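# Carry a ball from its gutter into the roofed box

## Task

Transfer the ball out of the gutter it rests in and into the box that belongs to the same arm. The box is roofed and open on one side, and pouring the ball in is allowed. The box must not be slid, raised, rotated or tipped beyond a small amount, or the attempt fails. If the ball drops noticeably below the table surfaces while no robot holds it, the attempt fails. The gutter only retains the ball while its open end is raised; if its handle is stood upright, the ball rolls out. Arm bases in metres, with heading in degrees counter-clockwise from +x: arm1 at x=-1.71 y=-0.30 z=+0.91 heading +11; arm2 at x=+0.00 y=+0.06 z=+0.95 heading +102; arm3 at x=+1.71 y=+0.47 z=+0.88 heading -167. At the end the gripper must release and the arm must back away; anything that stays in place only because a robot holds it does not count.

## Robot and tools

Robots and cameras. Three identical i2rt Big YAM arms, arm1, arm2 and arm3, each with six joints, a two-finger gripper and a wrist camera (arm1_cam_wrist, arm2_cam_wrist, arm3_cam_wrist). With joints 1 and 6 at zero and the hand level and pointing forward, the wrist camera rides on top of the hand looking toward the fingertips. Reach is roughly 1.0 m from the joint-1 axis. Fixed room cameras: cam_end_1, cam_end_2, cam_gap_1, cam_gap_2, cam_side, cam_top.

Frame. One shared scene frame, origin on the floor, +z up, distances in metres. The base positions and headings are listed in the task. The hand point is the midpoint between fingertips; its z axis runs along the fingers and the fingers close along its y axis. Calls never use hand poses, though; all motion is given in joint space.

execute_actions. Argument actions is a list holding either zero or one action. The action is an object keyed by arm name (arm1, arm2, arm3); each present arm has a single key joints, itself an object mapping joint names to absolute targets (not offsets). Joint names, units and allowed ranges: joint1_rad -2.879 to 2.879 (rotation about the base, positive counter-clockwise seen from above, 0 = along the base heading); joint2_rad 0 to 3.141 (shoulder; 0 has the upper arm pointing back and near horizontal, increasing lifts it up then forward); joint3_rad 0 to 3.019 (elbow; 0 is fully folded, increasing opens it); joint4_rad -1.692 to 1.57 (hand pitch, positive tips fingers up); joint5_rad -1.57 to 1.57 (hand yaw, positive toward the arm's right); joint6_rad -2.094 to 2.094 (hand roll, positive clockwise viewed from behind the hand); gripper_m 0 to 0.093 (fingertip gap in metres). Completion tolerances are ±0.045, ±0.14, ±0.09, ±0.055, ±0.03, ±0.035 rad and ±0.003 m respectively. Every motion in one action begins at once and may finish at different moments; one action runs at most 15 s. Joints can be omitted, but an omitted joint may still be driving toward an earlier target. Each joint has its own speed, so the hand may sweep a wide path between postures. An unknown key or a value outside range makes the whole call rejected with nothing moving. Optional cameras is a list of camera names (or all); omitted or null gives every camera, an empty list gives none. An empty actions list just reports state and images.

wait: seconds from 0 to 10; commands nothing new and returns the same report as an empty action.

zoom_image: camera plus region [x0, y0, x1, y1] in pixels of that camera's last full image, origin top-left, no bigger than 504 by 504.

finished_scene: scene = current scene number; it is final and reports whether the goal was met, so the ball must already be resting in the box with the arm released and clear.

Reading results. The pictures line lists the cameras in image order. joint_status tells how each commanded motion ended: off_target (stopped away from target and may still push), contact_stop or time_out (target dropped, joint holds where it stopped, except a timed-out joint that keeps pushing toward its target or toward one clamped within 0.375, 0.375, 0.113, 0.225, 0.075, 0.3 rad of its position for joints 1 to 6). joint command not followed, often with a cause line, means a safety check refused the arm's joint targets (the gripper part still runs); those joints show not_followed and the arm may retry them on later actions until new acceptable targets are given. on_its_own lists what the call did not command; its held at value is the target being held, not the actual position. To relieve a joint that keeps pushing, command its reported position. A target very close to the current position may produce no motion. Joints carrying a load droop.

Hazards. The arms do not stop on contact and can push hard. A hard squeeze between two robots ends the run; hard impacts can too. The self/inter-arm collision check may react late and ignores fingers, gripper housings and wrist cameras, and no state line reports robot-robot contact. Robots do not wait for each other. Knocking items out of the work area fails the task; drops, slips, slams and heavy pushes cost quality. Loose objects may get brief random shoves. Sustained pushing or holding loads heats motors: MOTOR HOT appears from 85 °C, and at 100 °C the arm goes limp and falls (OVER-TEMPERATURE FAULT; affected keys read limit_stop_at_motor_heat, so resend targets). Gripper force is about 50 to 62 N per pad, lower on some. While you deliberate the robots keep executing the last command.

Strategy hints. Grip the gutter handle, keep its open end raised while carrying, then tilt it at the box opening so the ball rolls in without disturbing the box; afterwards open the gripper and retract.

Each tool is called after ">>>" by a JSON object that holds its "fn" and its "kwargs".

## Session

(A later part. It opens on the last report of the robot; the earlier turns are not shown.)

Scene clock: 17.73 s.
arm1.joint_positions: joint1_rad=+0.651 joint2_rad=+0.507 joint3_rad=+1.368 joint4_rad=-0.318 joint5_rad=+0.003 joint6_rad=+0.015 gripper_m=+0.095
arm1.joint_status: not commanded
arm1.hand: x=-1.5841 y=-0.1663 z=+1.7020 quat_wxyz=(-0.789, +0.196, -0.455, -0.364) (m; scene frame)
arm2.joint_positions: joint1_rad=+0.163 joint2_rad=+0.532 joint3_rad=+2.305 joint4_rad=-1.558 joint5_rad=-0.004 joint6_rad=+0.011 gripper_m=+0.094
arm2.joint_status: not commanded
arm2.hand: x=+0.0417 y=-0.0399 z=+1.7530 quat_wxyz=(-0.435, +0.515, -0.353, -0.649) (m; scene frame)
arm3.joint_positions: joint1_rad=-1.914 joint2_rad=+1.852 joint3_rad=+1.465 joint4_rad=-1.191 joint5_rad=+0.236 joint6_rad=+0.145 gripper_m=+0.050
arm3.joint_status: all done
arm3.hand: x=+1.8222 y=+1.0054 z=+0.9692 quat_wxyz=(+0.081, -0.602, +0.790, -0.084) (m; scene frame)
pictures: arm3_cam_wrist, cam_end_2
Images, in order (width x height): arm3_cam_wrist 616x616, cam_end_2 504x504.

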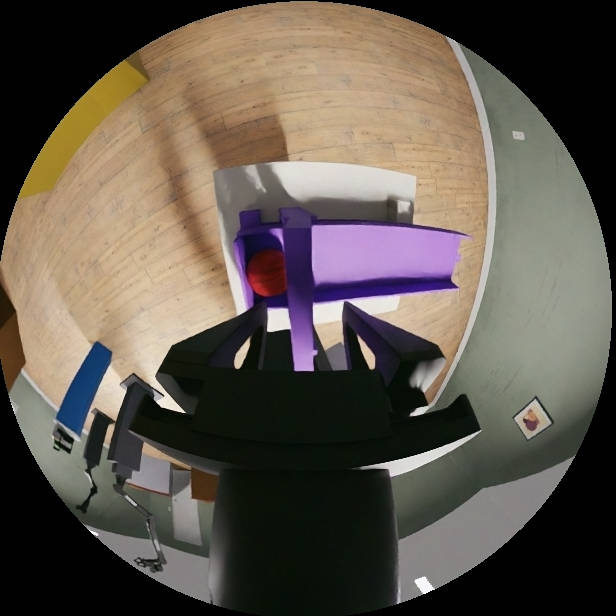

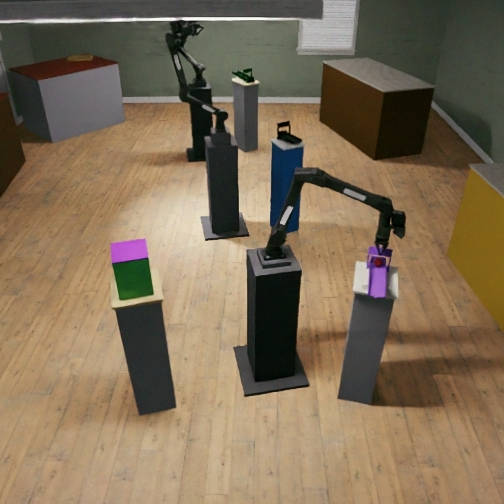

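>>> {"fn": "execute_actions", "kwargs": {"actions": [{"arm3":{"joints":{"gripper_m":0.0}}}], "cameras": ["arm3_cam_wrist","cam_end_2"]}}

>>> {"fn": "zoom_image", "kwargs": {"camera": "cam_end_2", "region": [330, 170, 430, 310]}}

Scene clock: 18.43 s.
arm1.joint_positions: joint1_rad=+0.651 joint2_rad=+0.507 joint3_rad=+1.368 joint4_rad=-0.318 joint5_rad=+0.003 joint6_rad=+0.015 gripper_m=+0.095
arm1.joint_status: not commanded
arm1.hand: x=-1.5841 y=-0.1663 z=+1.7020 quat_wxyz=(-0.789, +0.196, -0.455, -0.364) (m; scene frame)
arm2.joint_positions: joint1_rad=+0.163 joint2_rad=+0.532 joint3_rad=+2.305 joint4_rad=-1.558 joint5_rad=-0.004 joint6_rad=+0.011 gripper_m=+0.094
arm2.joint_status: not commanded
arm2.hand: x=+0.0417 y=-0.0399 z=+1.7530 quat_wxyz=(-0.435, +0.515, -0.353, -0.649) (m; scene frame)
arm3.joint_positions: joint1_rad=-1.914 joint2_rad=+1.852 joint3_rad=+1.465 joint4_rad=-1.189 joint5_rad=+0.240 joint6_rad=+0.141 gripper_m=+0.012
arm3.joint_status: gripper_m off_target (ended at +0.012, target +0.000)
arm3.hand: x=+1.8228 y=+1.0056 z=+0.9691 quat_wxyz=(+0.083, -0.604, +0.788, -0.085) (m; scene frame)
pictures: arm3_cam_wrist, cam_end_2
Images, in order (width x height): arm3_cam_wrist 616x616, cam_end_2 504x504.

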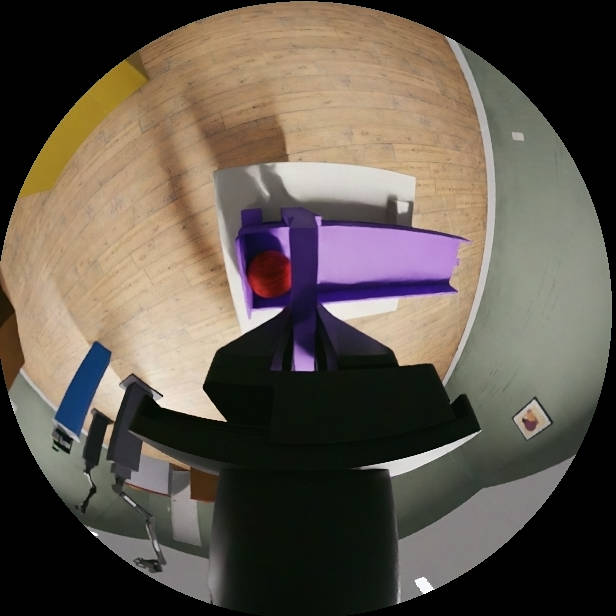

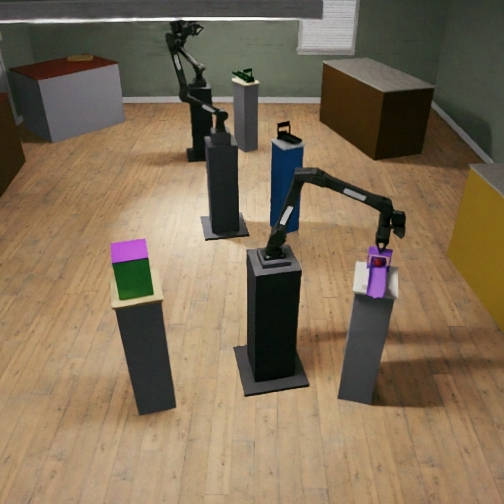

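Region (330, 170, 430, 310) of cam_end_2's 504x504 image, scaled by 3.600, with more detail than that image has; it fills the left 360 columns of this view, and the rest is white.

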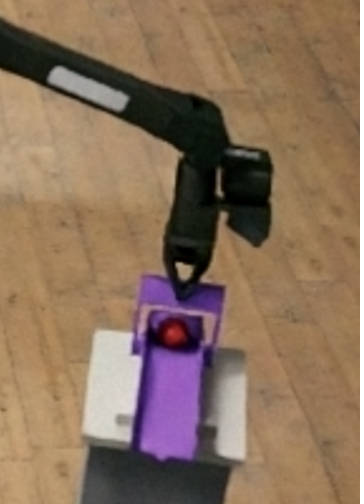

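>>> {"fn": "execute_actions", "kwargs": {"actions": [{"arm3":{"joints":{"joint2_rad":1.785,"joint3_rad":1.63,"joint4_rad":-1.39,"gripper_m":0.0}}}], "cameras": ["arm3_cam_wrist","cam_end_2","cam_side"]}}

>>> {"fn": "zoom_image", "kwargs": {"camera": "cam_end_2", "region": [320, 160, 440, 310]}}

>>> {"fn": "zoom_image", "kwargs": {"camera": "cam_side", "region": [390, 180, 470, 260]}}

Scene clock: 20.20 s.
arm1.joint_positions: joint1_rad=+0.651 joint2_rad=+0.507 joint3_rad=+1.368 joint4_rad=-0.318 joint5_rad=+0.003 joint6_rad=+0.015 gripper_m=+0.095
arm1.joint_status: not commanded
arm1.hand: x=-1.5841 y=-0.1663 z=+1.7020 quat_wxyz=(-0.789, +0.196, -0.455, -0.364) (m; scene frame)
arm2.joint_positions: joint1_rad=+0.163 joint2_rad=+0.532 joint3_rad=+2.305 joint4_rad=-1.558 joint5_rad=-0.004 joint6_rad=+0.011 gripper_m=+0.094
arm2.joint_status: not commanded
arm2.hand: x=+0.0417 y=-0.0399 z=+1.7530 quat_wxyz=(-0.435, +0.515, -0.353, -0.649) (m; scene frame)
arm3.joint_positions: joint1_rad=-1.914 joint2_rad=+1.800 joint3_rad=+1.574 joint4_rad=-1.379 joint5_rad=+0.235 joint6_rad=+0.140 gripper_m=+0.012
arm3.joint_status: gripper_m off_target (ended at +0.012, target +0.000); the others done
arm3.hand: x=+1.8214 y=+0.9995 z=+1.0363 quat_wxyz=(+0.071, -0.606, +0.787, -0.093) (m; scene frame)
pictures: arm3_cam_wrist, cam_end_2, cam_side
Images, in order (width x height): arm3_cam_wrist 616x616, cam_end_2 504x504, cam_side 504x504.

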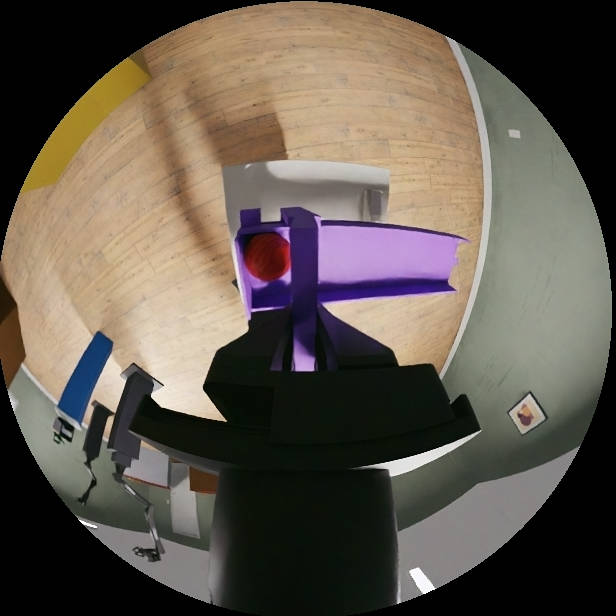

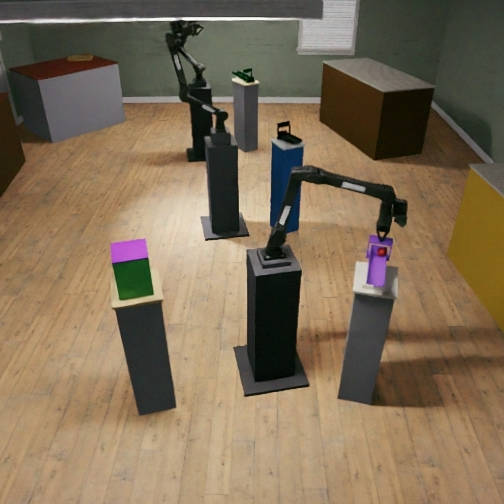

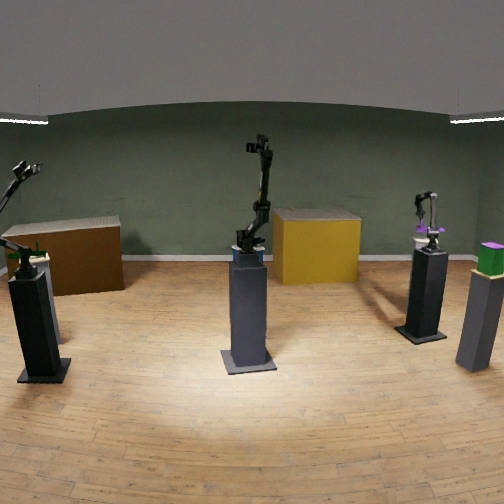

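Region (320, 160, 440, 310) of cam_end_2's 504x504 image, scaled by 3.360, with more detail than that image has; it fills the left 403 columns of this view, and the rest is white.

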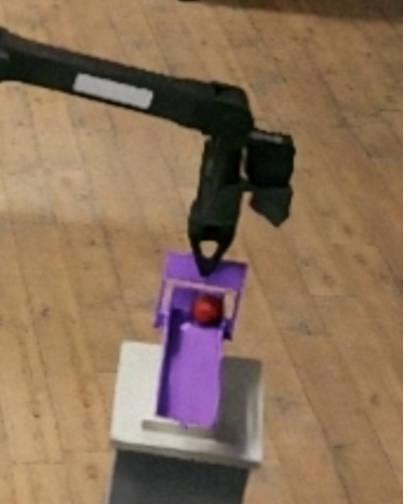

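Region (390, 180, 470, 260) of cam_side's 504x504 image, scaled by 6.300, with more detail than that image has.

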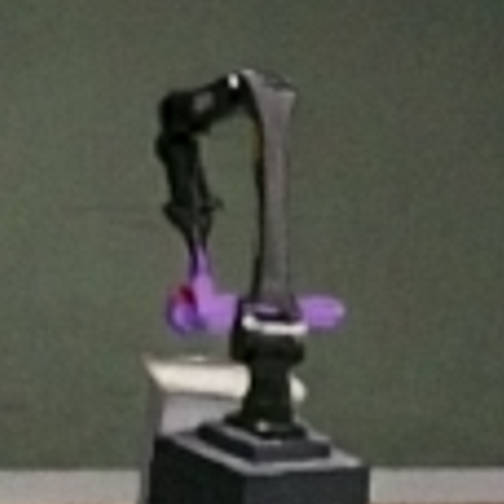

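>>> {"fn": "execute_actions", "kwargs": {"actions": [{"arm3":{"joints":{"joint2_rad":1.5,"joint3_rad":1.60,"joint4_rad":-1.64,"joint5_rad":0.5,"gripper_m":0.0}}}], "cameras": ["arm3_cam_wrist","cam_end_2","cam_side"]}}

>>> {"fn": "zoom_image", "kwargs": {"camera": "cam_side", "region": [390, 160, 490, 260]}}

Scene clock: 23.47 s.
arm1.joint_positions: joint1_rad=+0.651 joint2_rad=+0.507 joint3_rad=+1.368 joint4_rad=-0.318 joint5_rad=+0.003 joint6_rad=+0.015 gripper_m=+0.095
arm1.joint_status: not commanded
arm1.hand: x=-1.5841 y=-0.1663 z=+1.7020 quat_wxyz=(-0.789, +0.196, -0.455, -0.364) (m; scene frame)
arm2.joint_positions: joint1_rad=+0.163 joint2_rad=+0.532 joint3_rad=+2.305 joint4_rad=-1.558 joint5_rad=-0.004 joint6_rad=+0.011 gripper_m=+0.094
arm2.joint_status: not commanded
arm2.hand: x=+0.0417 y=-0.0399 z=+1.7530 quat_wxyz=(-0.435, +0.515, -0.353, -0.649) (m; scene frame)
arm3.joint_positions: joint1_rad=-1.914 joint2_rad=+1.514 joint3_rad=+1.574 joint4_rad=-1.634 joint5_rad=+0.493 joint6_rad=+0.140 gripper_m=+0.012
arm3.joint_status: gripper_m off_target (ended at +0.012, target +0.000); the others done
arm3.hand: x=+1.8518 y=+0.9055 z=+1.1890 quat_wxyz=(+0.173, -0.590, +0.770, -0.171) (m; scene frame)
pictures: arm3_cam_wrist, cam_end_2, cam_side
Images, in order (width x height): arm3_cam_wrist 616x616, cam_end_2 504x504, cam_side 504x504.

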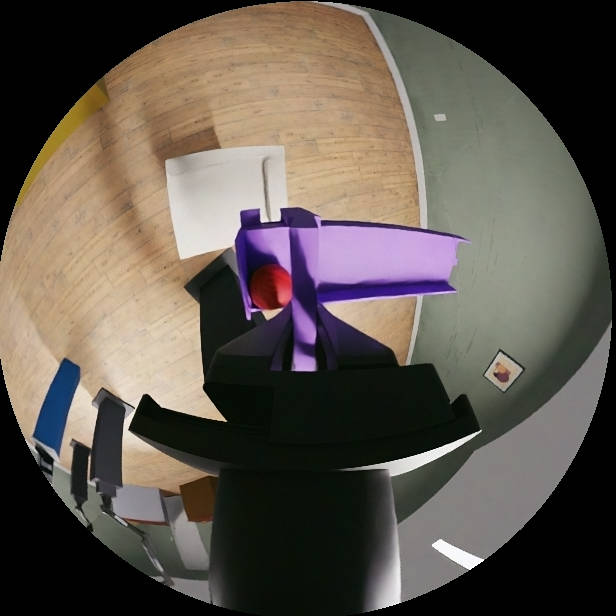

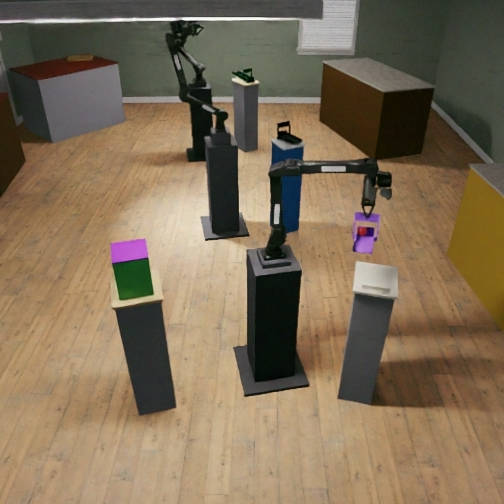

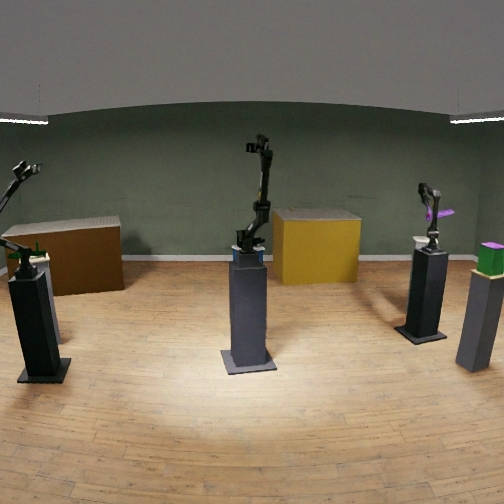

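Region (390, 160, 490, 260) of cam_side's 504x504 image, scaled by 5.040, with more detail than that image has.

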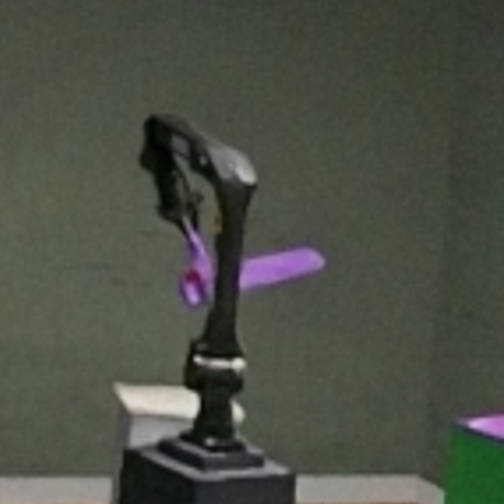

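>>> {"fn": "execute_actions", "kwargs": {"actions": [{"arm3":{"joints":{"joint1_rad":-0.7,"joint2_rad":1.25,"joint3_rad":1.24,"joint4_rad":-1.36,"joint5_rad":0.5,"joint6_rad":-0.4,"gripper_m":0.0}}}], "cameras": ["arm3_cam_wrist","cam_end_2","cam_side"]}}

Scene clock: 25.47 s.
arm1.joint_positions: joint1_rad=+0.651 joint2_rad=+0.507 joint3_rad=+1.368 joint4_rad=-0.318 joint5_rad=+0.003 joint6_rad=+0.015 gripper_m=+0.095
arm1.joint_status: not commanded
arm1.hand: x=-1.5841 y=-0.1663 z=+1.7020 quat_wxyz=(-0.789, +0.196, -0.455, -0.364) (m; scene frame)
arm2.joint_positions: joint1_rad=+0.163 joint2_rad=+0.532 joint3_rad=+2.305 joint4_rad=-1.558 joint5_rad=-0.004 joint6_rad=+0.011 gripper_m=+0.094
arm2.joint_status: not commanded
arm2.hand: x=+0.0417 y=-0.0399 z=+1.7530 quat_wxyz=(-0.435, +0.515, -0.353, -0.649) (m; scene frame)
arm3.joint_positions: joint1_rad=-0.697 joint2_rad=+1.265 joint3_rad=+1.231 joint4_rad=-1.372 joint5_rad=+0.491 joint6_rad=-0.390 gripper_m=+0.011
arm3.joint_status: gripper_m off_target (ended at +0.011, target +0.000); the others done
arm3.hand: x=+1.4052 y=+0.7225 z=+1.1563 quat_wxyz=(+0.254, -0.965, +0.063, -0.028) (m; scene frame)
pictures: arm3_cam_wrist, cam_end_2, cam_side
Images, in order (width x height): arm3_cam_wrist 616x616, cam_end_2 504x504, cam_side 504x504.

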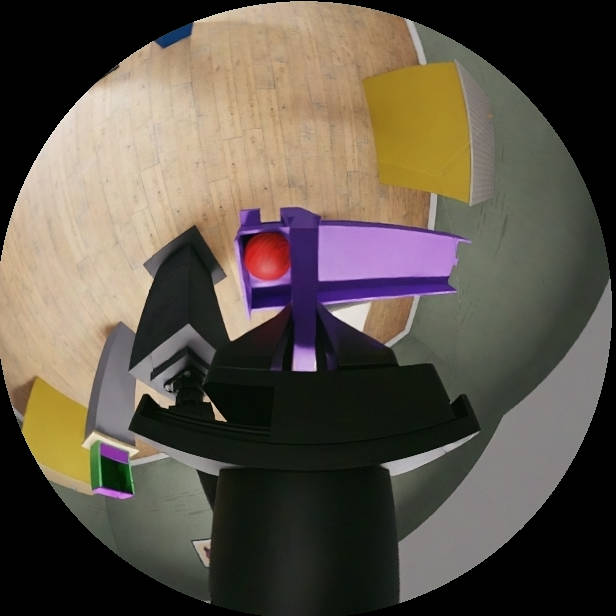

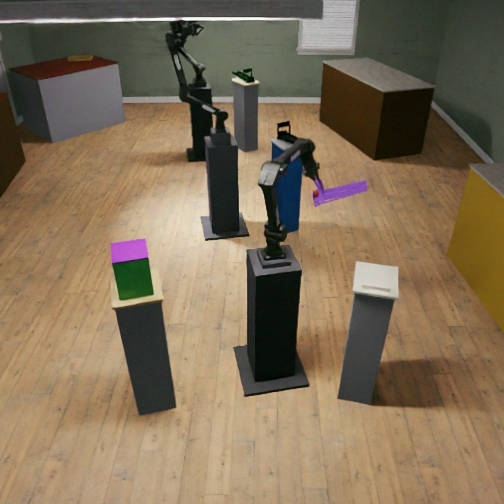

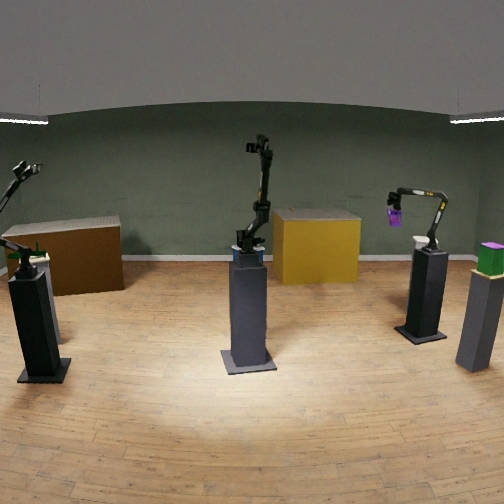

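>>> {"fn": "execute_actions", "kwargs": {"actions": [{"arm3":{"joints":{"joint1_rad":0.5,"joint2_rad":1.04,"joint3_rad":0.96,"joint4_rad":-1.09,"joint5_rad":0.5,"joint6_rad":-0.92,"gripper_m":0.0}}}], "cameras": ["arm3_cam_wrist","cam_end_2","cam_side"]}}

Scene clock: 27.50 s.
arm1.joint_positions: joint1_rad=+0.651 joint2_rad=+0.507 joint3_rad=+1.368 joint4_rad=-0.318 joint5_rad=+0.003 joint6_rad=+0.015 gripper_m=+0.095
arm1.joint_status: not commanded
arm1.hand: x=-1.5841 y=-0.1663 z=+1.7020 quat_wxyz=(-0.789, +0.196, -0.455, -0.364) (m; scene frame)
arm2.joint_positions: joint1_rad=+0.163 joint2_rad=+0.532 joint3_rad=+2.305 joint4_rad=-1.558 joint5_rad=-0.004 joint6_rad=+0.011 gripper_m=+0.094
arm2.joint_status: not commanded
arm2.hand: x=+0.0417 y=-0.0399 z=+1.7530 quat_wxyz=(-0.435, +0.515, -0.353, -0.649) (m; scene frame)
arm3.joint_positions: joint1_rad=+0.501 joint2_rad=+1.048 joint3_rad=+0.951 joint4_rad=-1.108 joint5_rad=+0.491 joint6_rad=-0.910 gripper_m=+0.011
arm3.joint_status: gripper_m off_target (ended at +0.011, target +0.000); the others done
arm3.hand: x=+1.3966 y=+0.2990 z=+1.1242 quat_wxyz=(+0.256, -0.686, -0.664, +0.154) (m; scene frame)
pictures: arm3_cam_wrist, cam_end_2, cam_side
Images, in order (width x height): arm3_cam_wrist 616x616, cam_end_2 504x504, cam_side 504x504.

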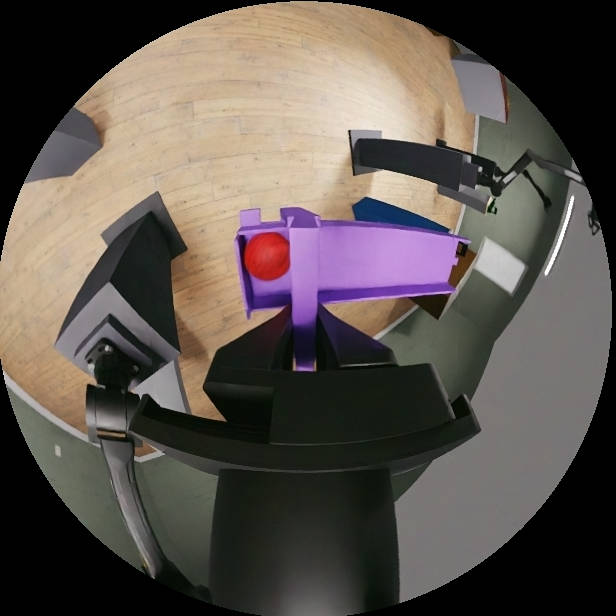

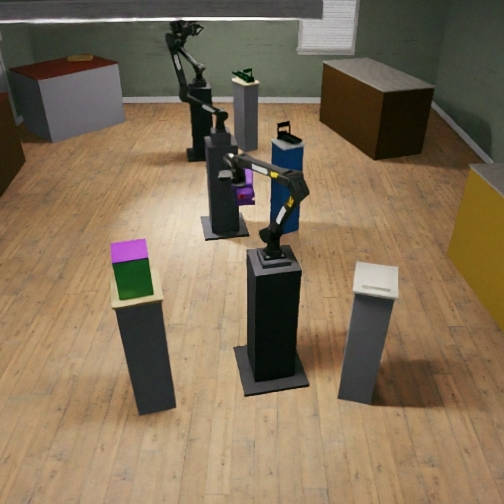

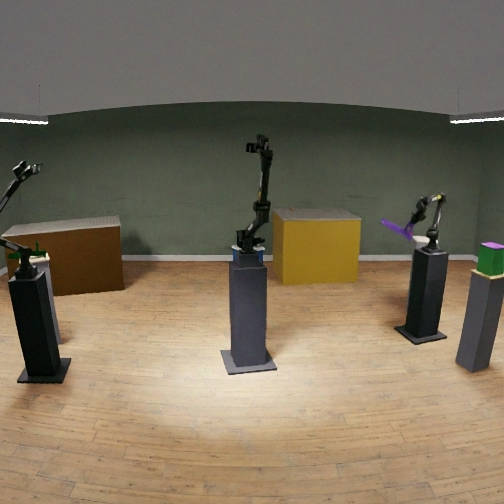

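>>> {"fn": "execute_actions", "kwargs": {"actions": [{"arm3":{"joints":{"joint1_rad":1.56,"joint2_rad":0.885,"joint3_rad":0.845,"joint4_rad":-1.11,"joint5_rad":0.25,"joint6_rad":-1.57,"gripper_m":0.0}}}], "cameras": ["arm3_cam_wrist","cam_end_2","cam_side","cam_end_1"]}}

>>> {"fn": "zoom_image", "kwargs": {"camera": "cam_end_2", "region": [90, 150, 300, 320]}}

>>> {"fn": "zoom_image", "kwargs": {"camera": "cam_side", "region": [400, 170, 504, 290]}}

Scene clock: 29.50 s.
arm1.joint_positions: joint1_rad=+0.651 joint2_rad=+0.507 joint3_rad=+1.368 joint4_rad=-0.318 joint5_rad=+0.003 joint6_rad=+0.015 gripper_m=+0.095
arm1.joint_status: not commanded
arm1.hand: x=-1.5841 y=-0.1663 z=+1.7020 quat_wxyz=(-0.789, +0.196, -0.455, -0.364) (m; scene frame)
arm2.joint_positions: joint1_rad=+0.163 joint2_rad=+0.532 joint3_rad=+2.305 joint4_rad=-1.558 joint5_rad=-0.004 joint6_rad=+0.011 gripper_m=+0.094
arm2.joint_status: not commanded
arm2.hand: x=+0.0417 y=-0.0399 z=+1.7530 quat_wxyz=(-0.435, +0.515, -0.353, -0.649) (m; scene frame)
arm3.joint_positions: joint1_rad=+1.558 joint2_rad=+0.893 joint3_rad=+0.826 joint4_rad=-1.112 joint5_rad=+0.245 joint6_rad=-1.560 gripper_m=+0.011
arm3.joint_status: gripper_m off_target (ended at +0.011, target +0.000); the others done
arm3.hand: x=+1.7378 y=+0.1581 z=+1.0985 quat_wxyz=(+0.099, +0.072, -0.971, +0.205) (m; scene frame)
pictures: arm3_cam_wrist, cam_end_1, cam_end_2, cam_side
Images, in order (width x height): arm3_cam_wrist 616x616, cam_end_1 504x504, cam_end_2 504x504, cam_side 504x504.

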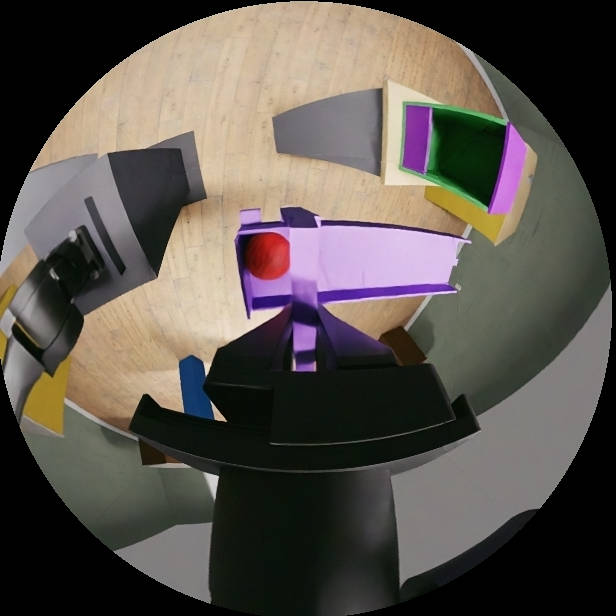

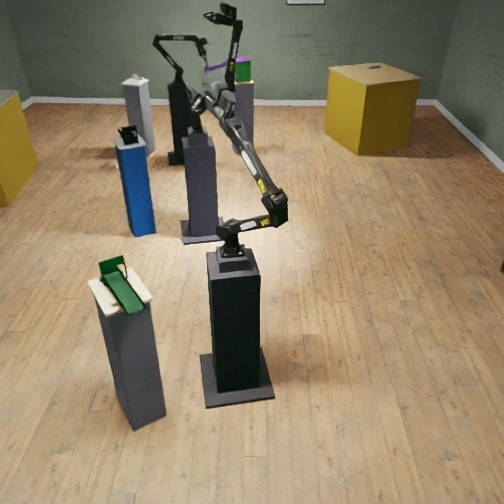

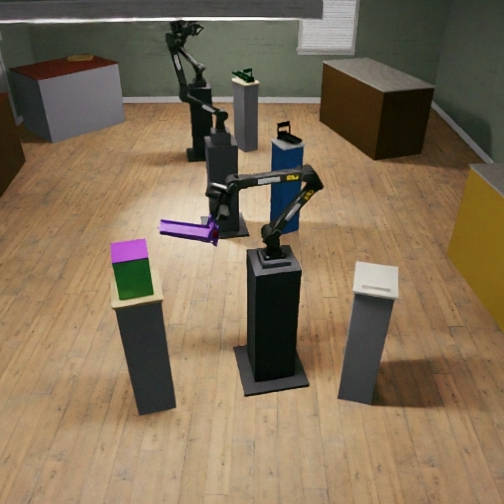

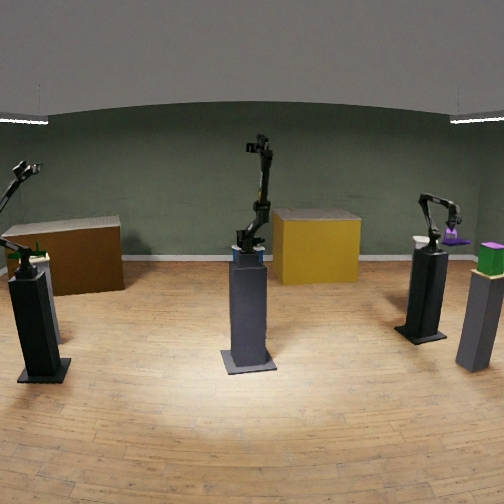

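Region (90, 150, 300, 320) of cam_end_2's 504x504 image, scaled by 2.400, with more detail than that image has; it fills the top 408 rows of this view, and the rest is white.

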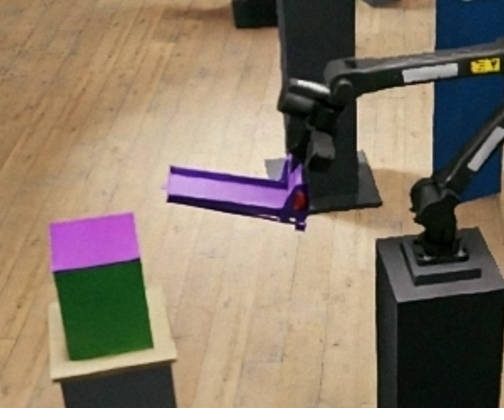

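Region (400, 170, 504, 290) of cam_side's 504x504 image, scaled by 4.200, with more detail than that image has; it fills the left 437 columns of this view, and the rest is white.

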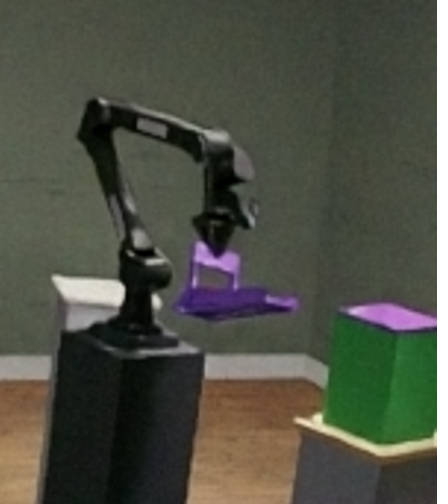

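>>> {"fn": "zoom_image", "kwargs": {"camera": "arm3_cam_wrist", "region": [360, 60, 560, 260]}}

Region (360, 60, 560, 260) of arm3_cam_wrist's 616x616 image, scaled by 2.520, with more detail than that image has.

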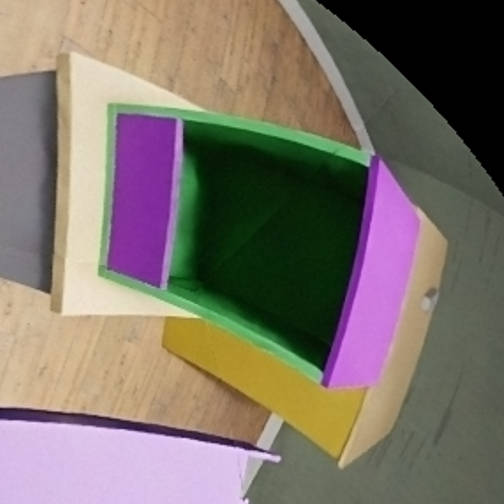

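>>> {"fn": "execute_actions", "kwargs": {"actions": [{"arm3":{"joints":{"joint1_rad":1.665,"joint5_rad":0.0,"joint6_rad":-1.58,"gripper_m":0.0}}}], "cameras": ["arm3_cam_wrist","cam_end_2","cam_side","cam_top"]}}

>>> {"fn": "zoom_image", "kwargs": {"camera": "cam_end_2", "region": [90, 150, 300, 320]}}

>>> {"fn": "zoom_image", "kwargs": {"camera": "cam_side", "region": [400, 170, 504, 290]}}

>>> {"fn": "zoom_image", "kwargs": {"camera": "arm3_cam_wrist", "region": [300, 100, 600, 400]}}

Scene clock: 31.97 s.
arm1.joint_positions: joint1_rad=+0.651 joint2_rad=+0.507 joint3_rad=+1.368 joint4_rad=-0.318 joint5_rad=+0.003 joint6_rad=+0.015 gripper_m=+0.095
arm1.joint_status: not commanded
arm1.hand: x=-1.5841 y=-0.1663 z=+1.7020 quat_wxyz=(-0.789, +0.196, -0.455, -0.364) (m; scene frame)
arm2.joint_positions: joint1_rad=+0.163 joint2_rad=+0.532 joint3_rad=+2.305 joint4_rad=-1.558 joint5_rad=-0.004 joint6_rad=+0.011 gripper_m=+0.094
arm2.joint_status: not commanded
arm2.hand: x=+0.0417 y=-0.0399 z=+1.7530 quat_wxyz=(-0.435, +0.515, -0.353, -0.649) (m; scene frame)
arm3.joint_positions: joint1_rad=+1.668 joint2_rad=+0.893 joint3_rad=+0.826 joint4_rad=-1.112 joint5_rad=+0.002 joint6_rad=-1.571 gripper_m=+0.011
arm3.joint_status: gripper_m off_target (ended at +0.011, target +0.000); the others done
arm3.hand: x=+1.8116 y=+0.1734 z=+1.0936 quat_wxyz=(-0.029, +0.155, -0.969, +0.192) (m; scene frame)
pictures: arm3_cam_wrist, cam_end_2, cam_side, cam_top
Images, in order (width x height): arm3_cam_wrist 616x616, cam_end_2 504x504, cam_side 504x504, cam_top 504x504.

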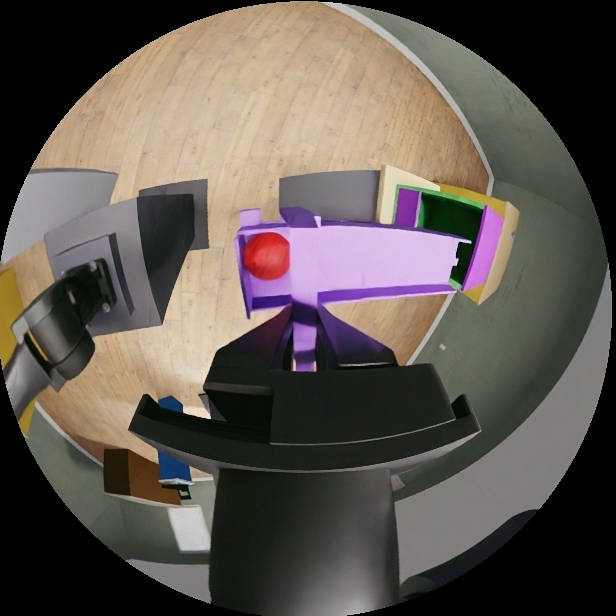

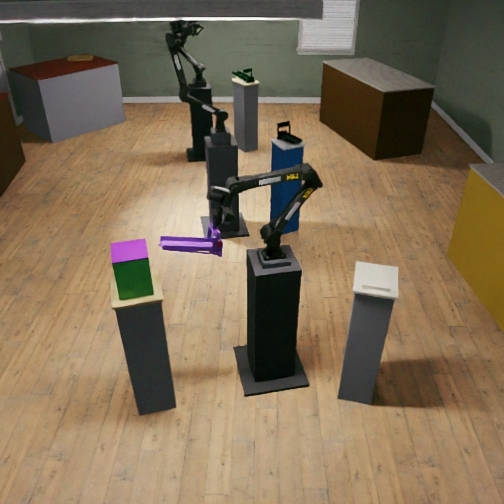

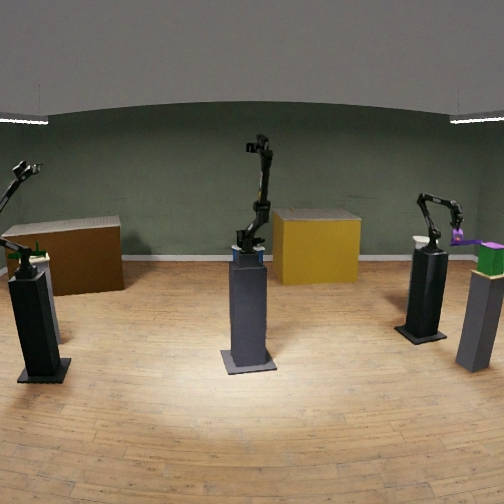

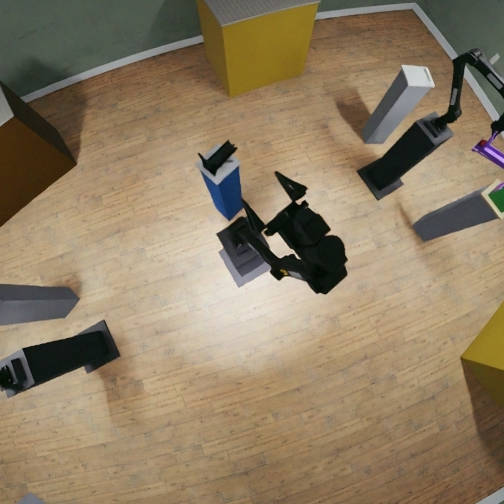

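Region (90, 150, 300, 320) of cam_end_2's 504x504 image, scaled by 2.400, with more detail than that image has; it fills the top 408 rows of this view, and the rest is white.

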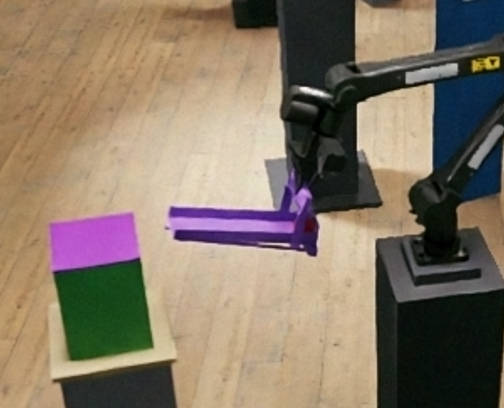

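Region (400, 170, 504, 290) of cam_side's 504x504 image, scaled by 4.200, with more detail than that image has; it fills the left 437 columns of this view, and the rest is white.

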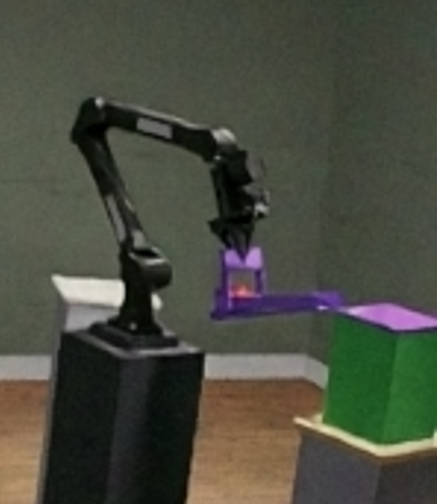

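Region (300, 100, 600, 400) of arm3_cam_wrist's 616x616 image, scaled by 1.680, with more detail than that image has.

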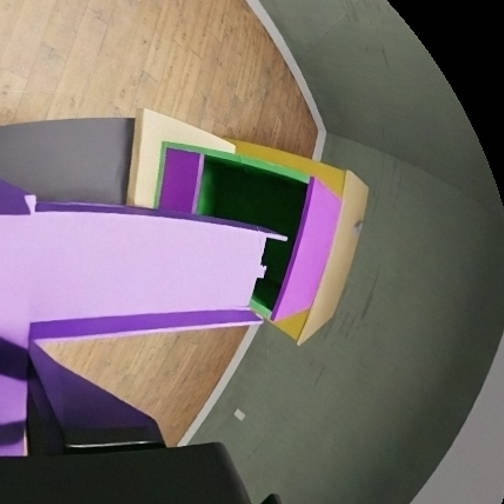

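>>> {"fn": "execute_actions", "kwargs": {"actions": [{"arm3":{"joints":{"joint2_rad":0.972,"joint3_rad":0.81,"joint4_rad":-1.128,"gripper_m":0.0}}}], "cameras": ["arm3_cam_wrist","cam_end_2","cam_side"]}}

>>> {"fn": "zoom_image", "kwargs": {"camera": "cam_end_2", "region": [90, 170, 270, 320]}}

>>> {"fn": "zoom_image", "kwargs": {"camera": "cam_side", "region": [420, 190, 504, 290]}}

>>> {"fn": "zoom_image", "kwargs": {"camera": "arm3_cam_wrist", "region": [300, 100, 600, 400]}}

Scene clock: 33.60 s.
arm1.joint_positions: joint1_rad=+0.651 joint2_rad=+0.507 joint3_rad=+1.368 joint4_rad=-0.318 joint5_rad=+0.003 joint6_rad=+0.015 gripper_m=+0.095
arm1.joint_status: not commanded
arm1.hand: x=-1.5841 y=-0.1663 z=+1.7020 quat_wxyz=(-0.789, +0.196, -0.455, -0.364) (m; scene frame)
arm2.joint_positions: joint1_rad=+0.163 joint2_rad=+0.532 joint3_rad=+2.305 joint4_rad=-1.558 joint5_rad=-0.004 joint6_rad=+0.011 gripper_m=+0.094
arm2.joint_status: not commanded
arm2.hand: x=+0.0417 y=-0.0399 z=+1.7530 quat_wxyz=(-0.435, +0.515, -0.353, -0.649) (m; scene frame)
arm3.joint_positions: joint1_rad=+1.668 joint2_rad=+0.989 joint3_rad=+0.794 joint4_rad=-1.125 joint5_rad=+0.002 joint6_rad=-1.571 gripper_m=+0.011
arm3.joint_status: gripper_m off_target (ended at +0.011, target +0.000); the others done
arm3.hand: x=+1.8098 y=+0.1791 z=+1.0502 quat_wxyz=(-0.018, +0.156, -0.980, +0.123) (m; scene frame)
pictures: arm3_cam_wrist, cam_end_2, cam_side
Images, in order (width x height): arm3_cam_wrist 616x616, cam_end_2 504x504, cam_side 504x504.

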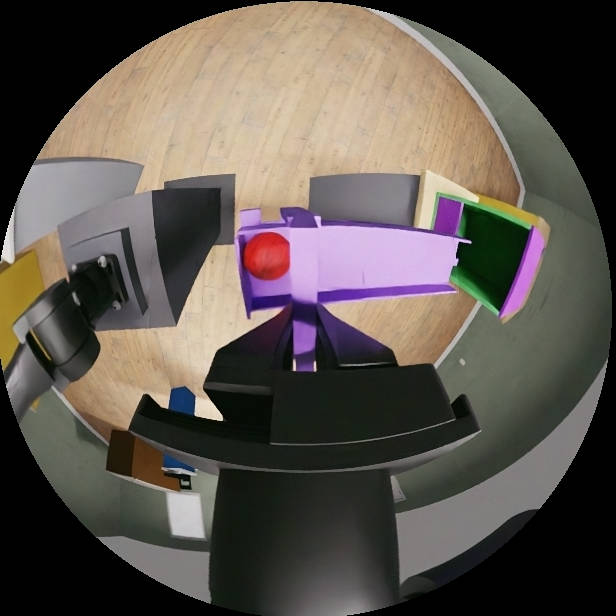

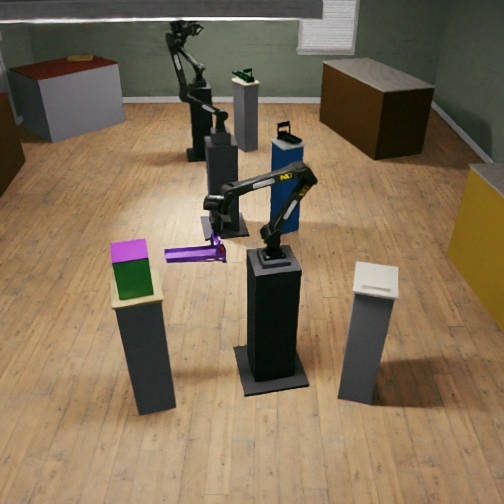

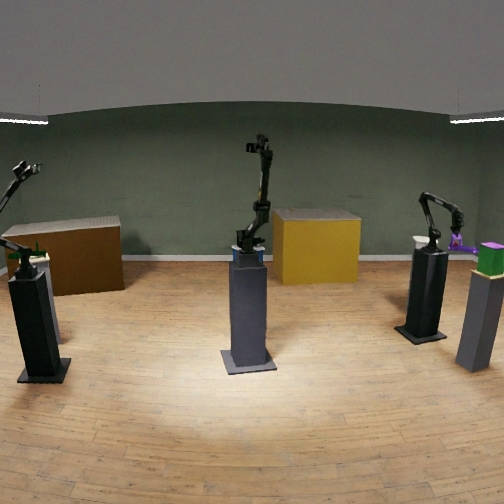

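Region (90, 170, 270, 320) of cam_end_2's 504x504 image, scaled by 2.800, with more detail than that image has.

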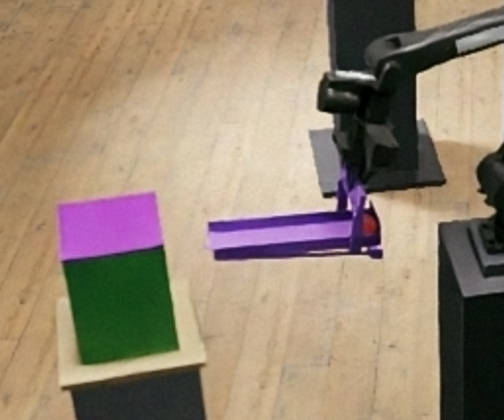

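Region (420, 190, 504, 290) of cam_side's 504x504 image, scaled by 5.040, with more detail than that image has; it fills the left 423 columns of this view, and the rest is white.

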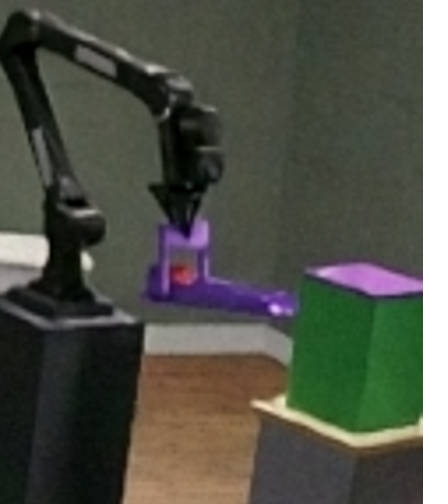

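Region (300, 100, 600, 400) of arm3_cam_wrist's 616x616 image, scaled by 1.680, with more detail than that image has.

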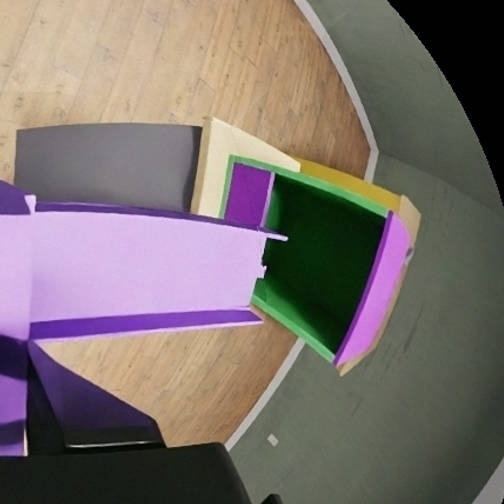

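>>> {"fn": "execute_actions", "kwargs": {"actions": [{"arm3":{"joints":{"joint1_rad":1.675,"joint2_rad":1.13,"joint3_rad":0.945,"joint4_rad":-1.062,"gripper_m":0.0}}}], "cameras": ["arm3_cam_wrist","cam_end_2","cam_side"]}}

>>> {"fn": "zoom_image", "kwargs": {"camera": "cam_end_2", "region": [90, 170, 270, 320]}}

>>> {"fn": "zoom_image", "kwargs": {"camera": "arm3_cam_wrist", "region": [300, 100, 600, 400]}}

Scene clock: 35.37 s.
arm1.joint_positions: joint1_rad=+0.651 joint2_rad=+0.507 joint3_rad=+1.368 joint4_rad=-0.318 joint5_rad=+0.003 joint6_rad=+0.015 gripper_m=+0.095
arm1.joint_status: not commanded
arm1.hand: x=-1.5841 y=-0.1663 z=+1.7020 quat_wxyz=(-0.789, +0.196, -0.455, -0.364) (m; scene frame)
arm2.joint_positions: joint1_rad=+0.163 joint2_rad=+0.532 joint3_rad=+2.305 joint4_rad=-1.558 joint5_rad=-0.004 joint6_rad=+0.011 gripper_m=+0.094
arm2.joint_status: not commanded
arm2.hand: x=+0.0417 y=-0.0399 z=+1.7530 quat_wxyz=(-0.435, +0.515, -0.353, -0.649) (m; scene frame)
arm3.joint_positions: joint1_rad=+1.668 joint2_rad=+1.146 joint3_rad=+0.879 joint4_rad=-1.076 joint5_rad=+0.002 joint6_rad=-1.571 gripper_m=+0.011
arm3.joint_status: gripper_m off_target (ended at +0.011, target +0.000); the others done
arm3.hand: x=+1.8239 y=+0.1360 z=+1.0413 quat_wxyz=(-0.016, +0.157, -0.981, +0.112) (m; scene frame)
pictures: arm3_cam_wrist, cam_end_2, cam_side
Images, in order (width x height): arm3_cam_wrist 616x616, cam_end_2 504x504, cam_side 504x504.

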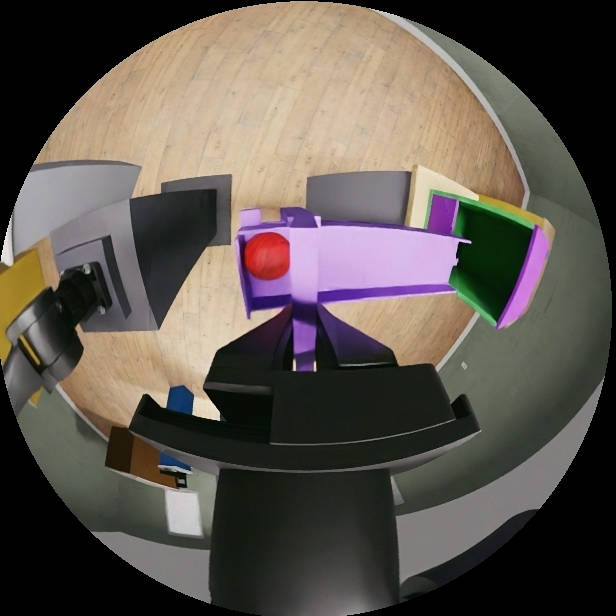

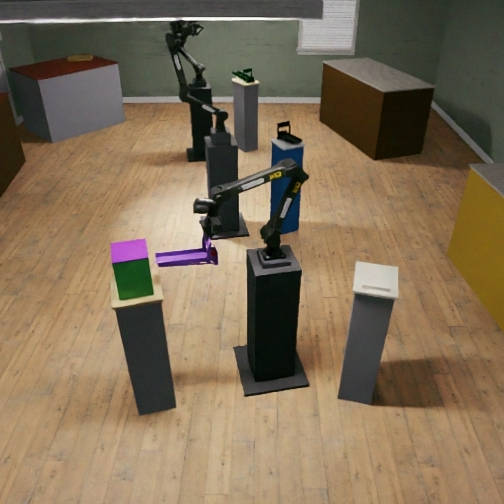

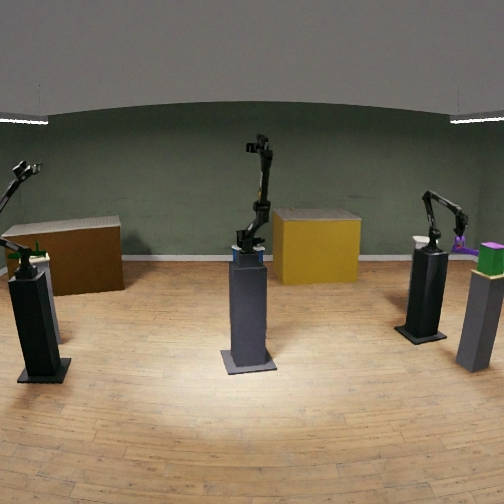

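Region (90, 170, 270, 320) of cam_end_2's 504x504 image, scaled by 2.800, with more detail than that image has.

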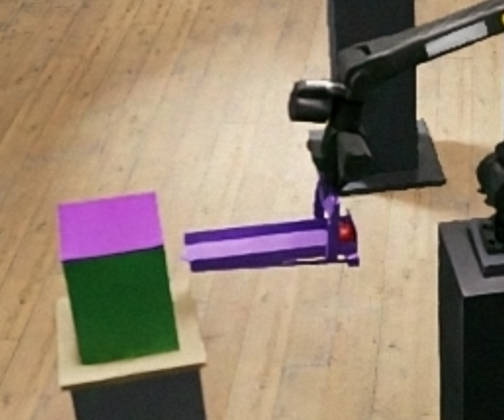

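Region (300, 100, 600, 400) of arm3_cam_wrist's 616x616 image, scaled by 1.680, with more detail than that image has.

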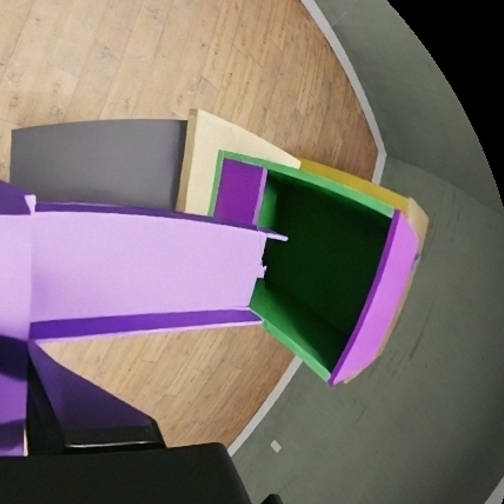

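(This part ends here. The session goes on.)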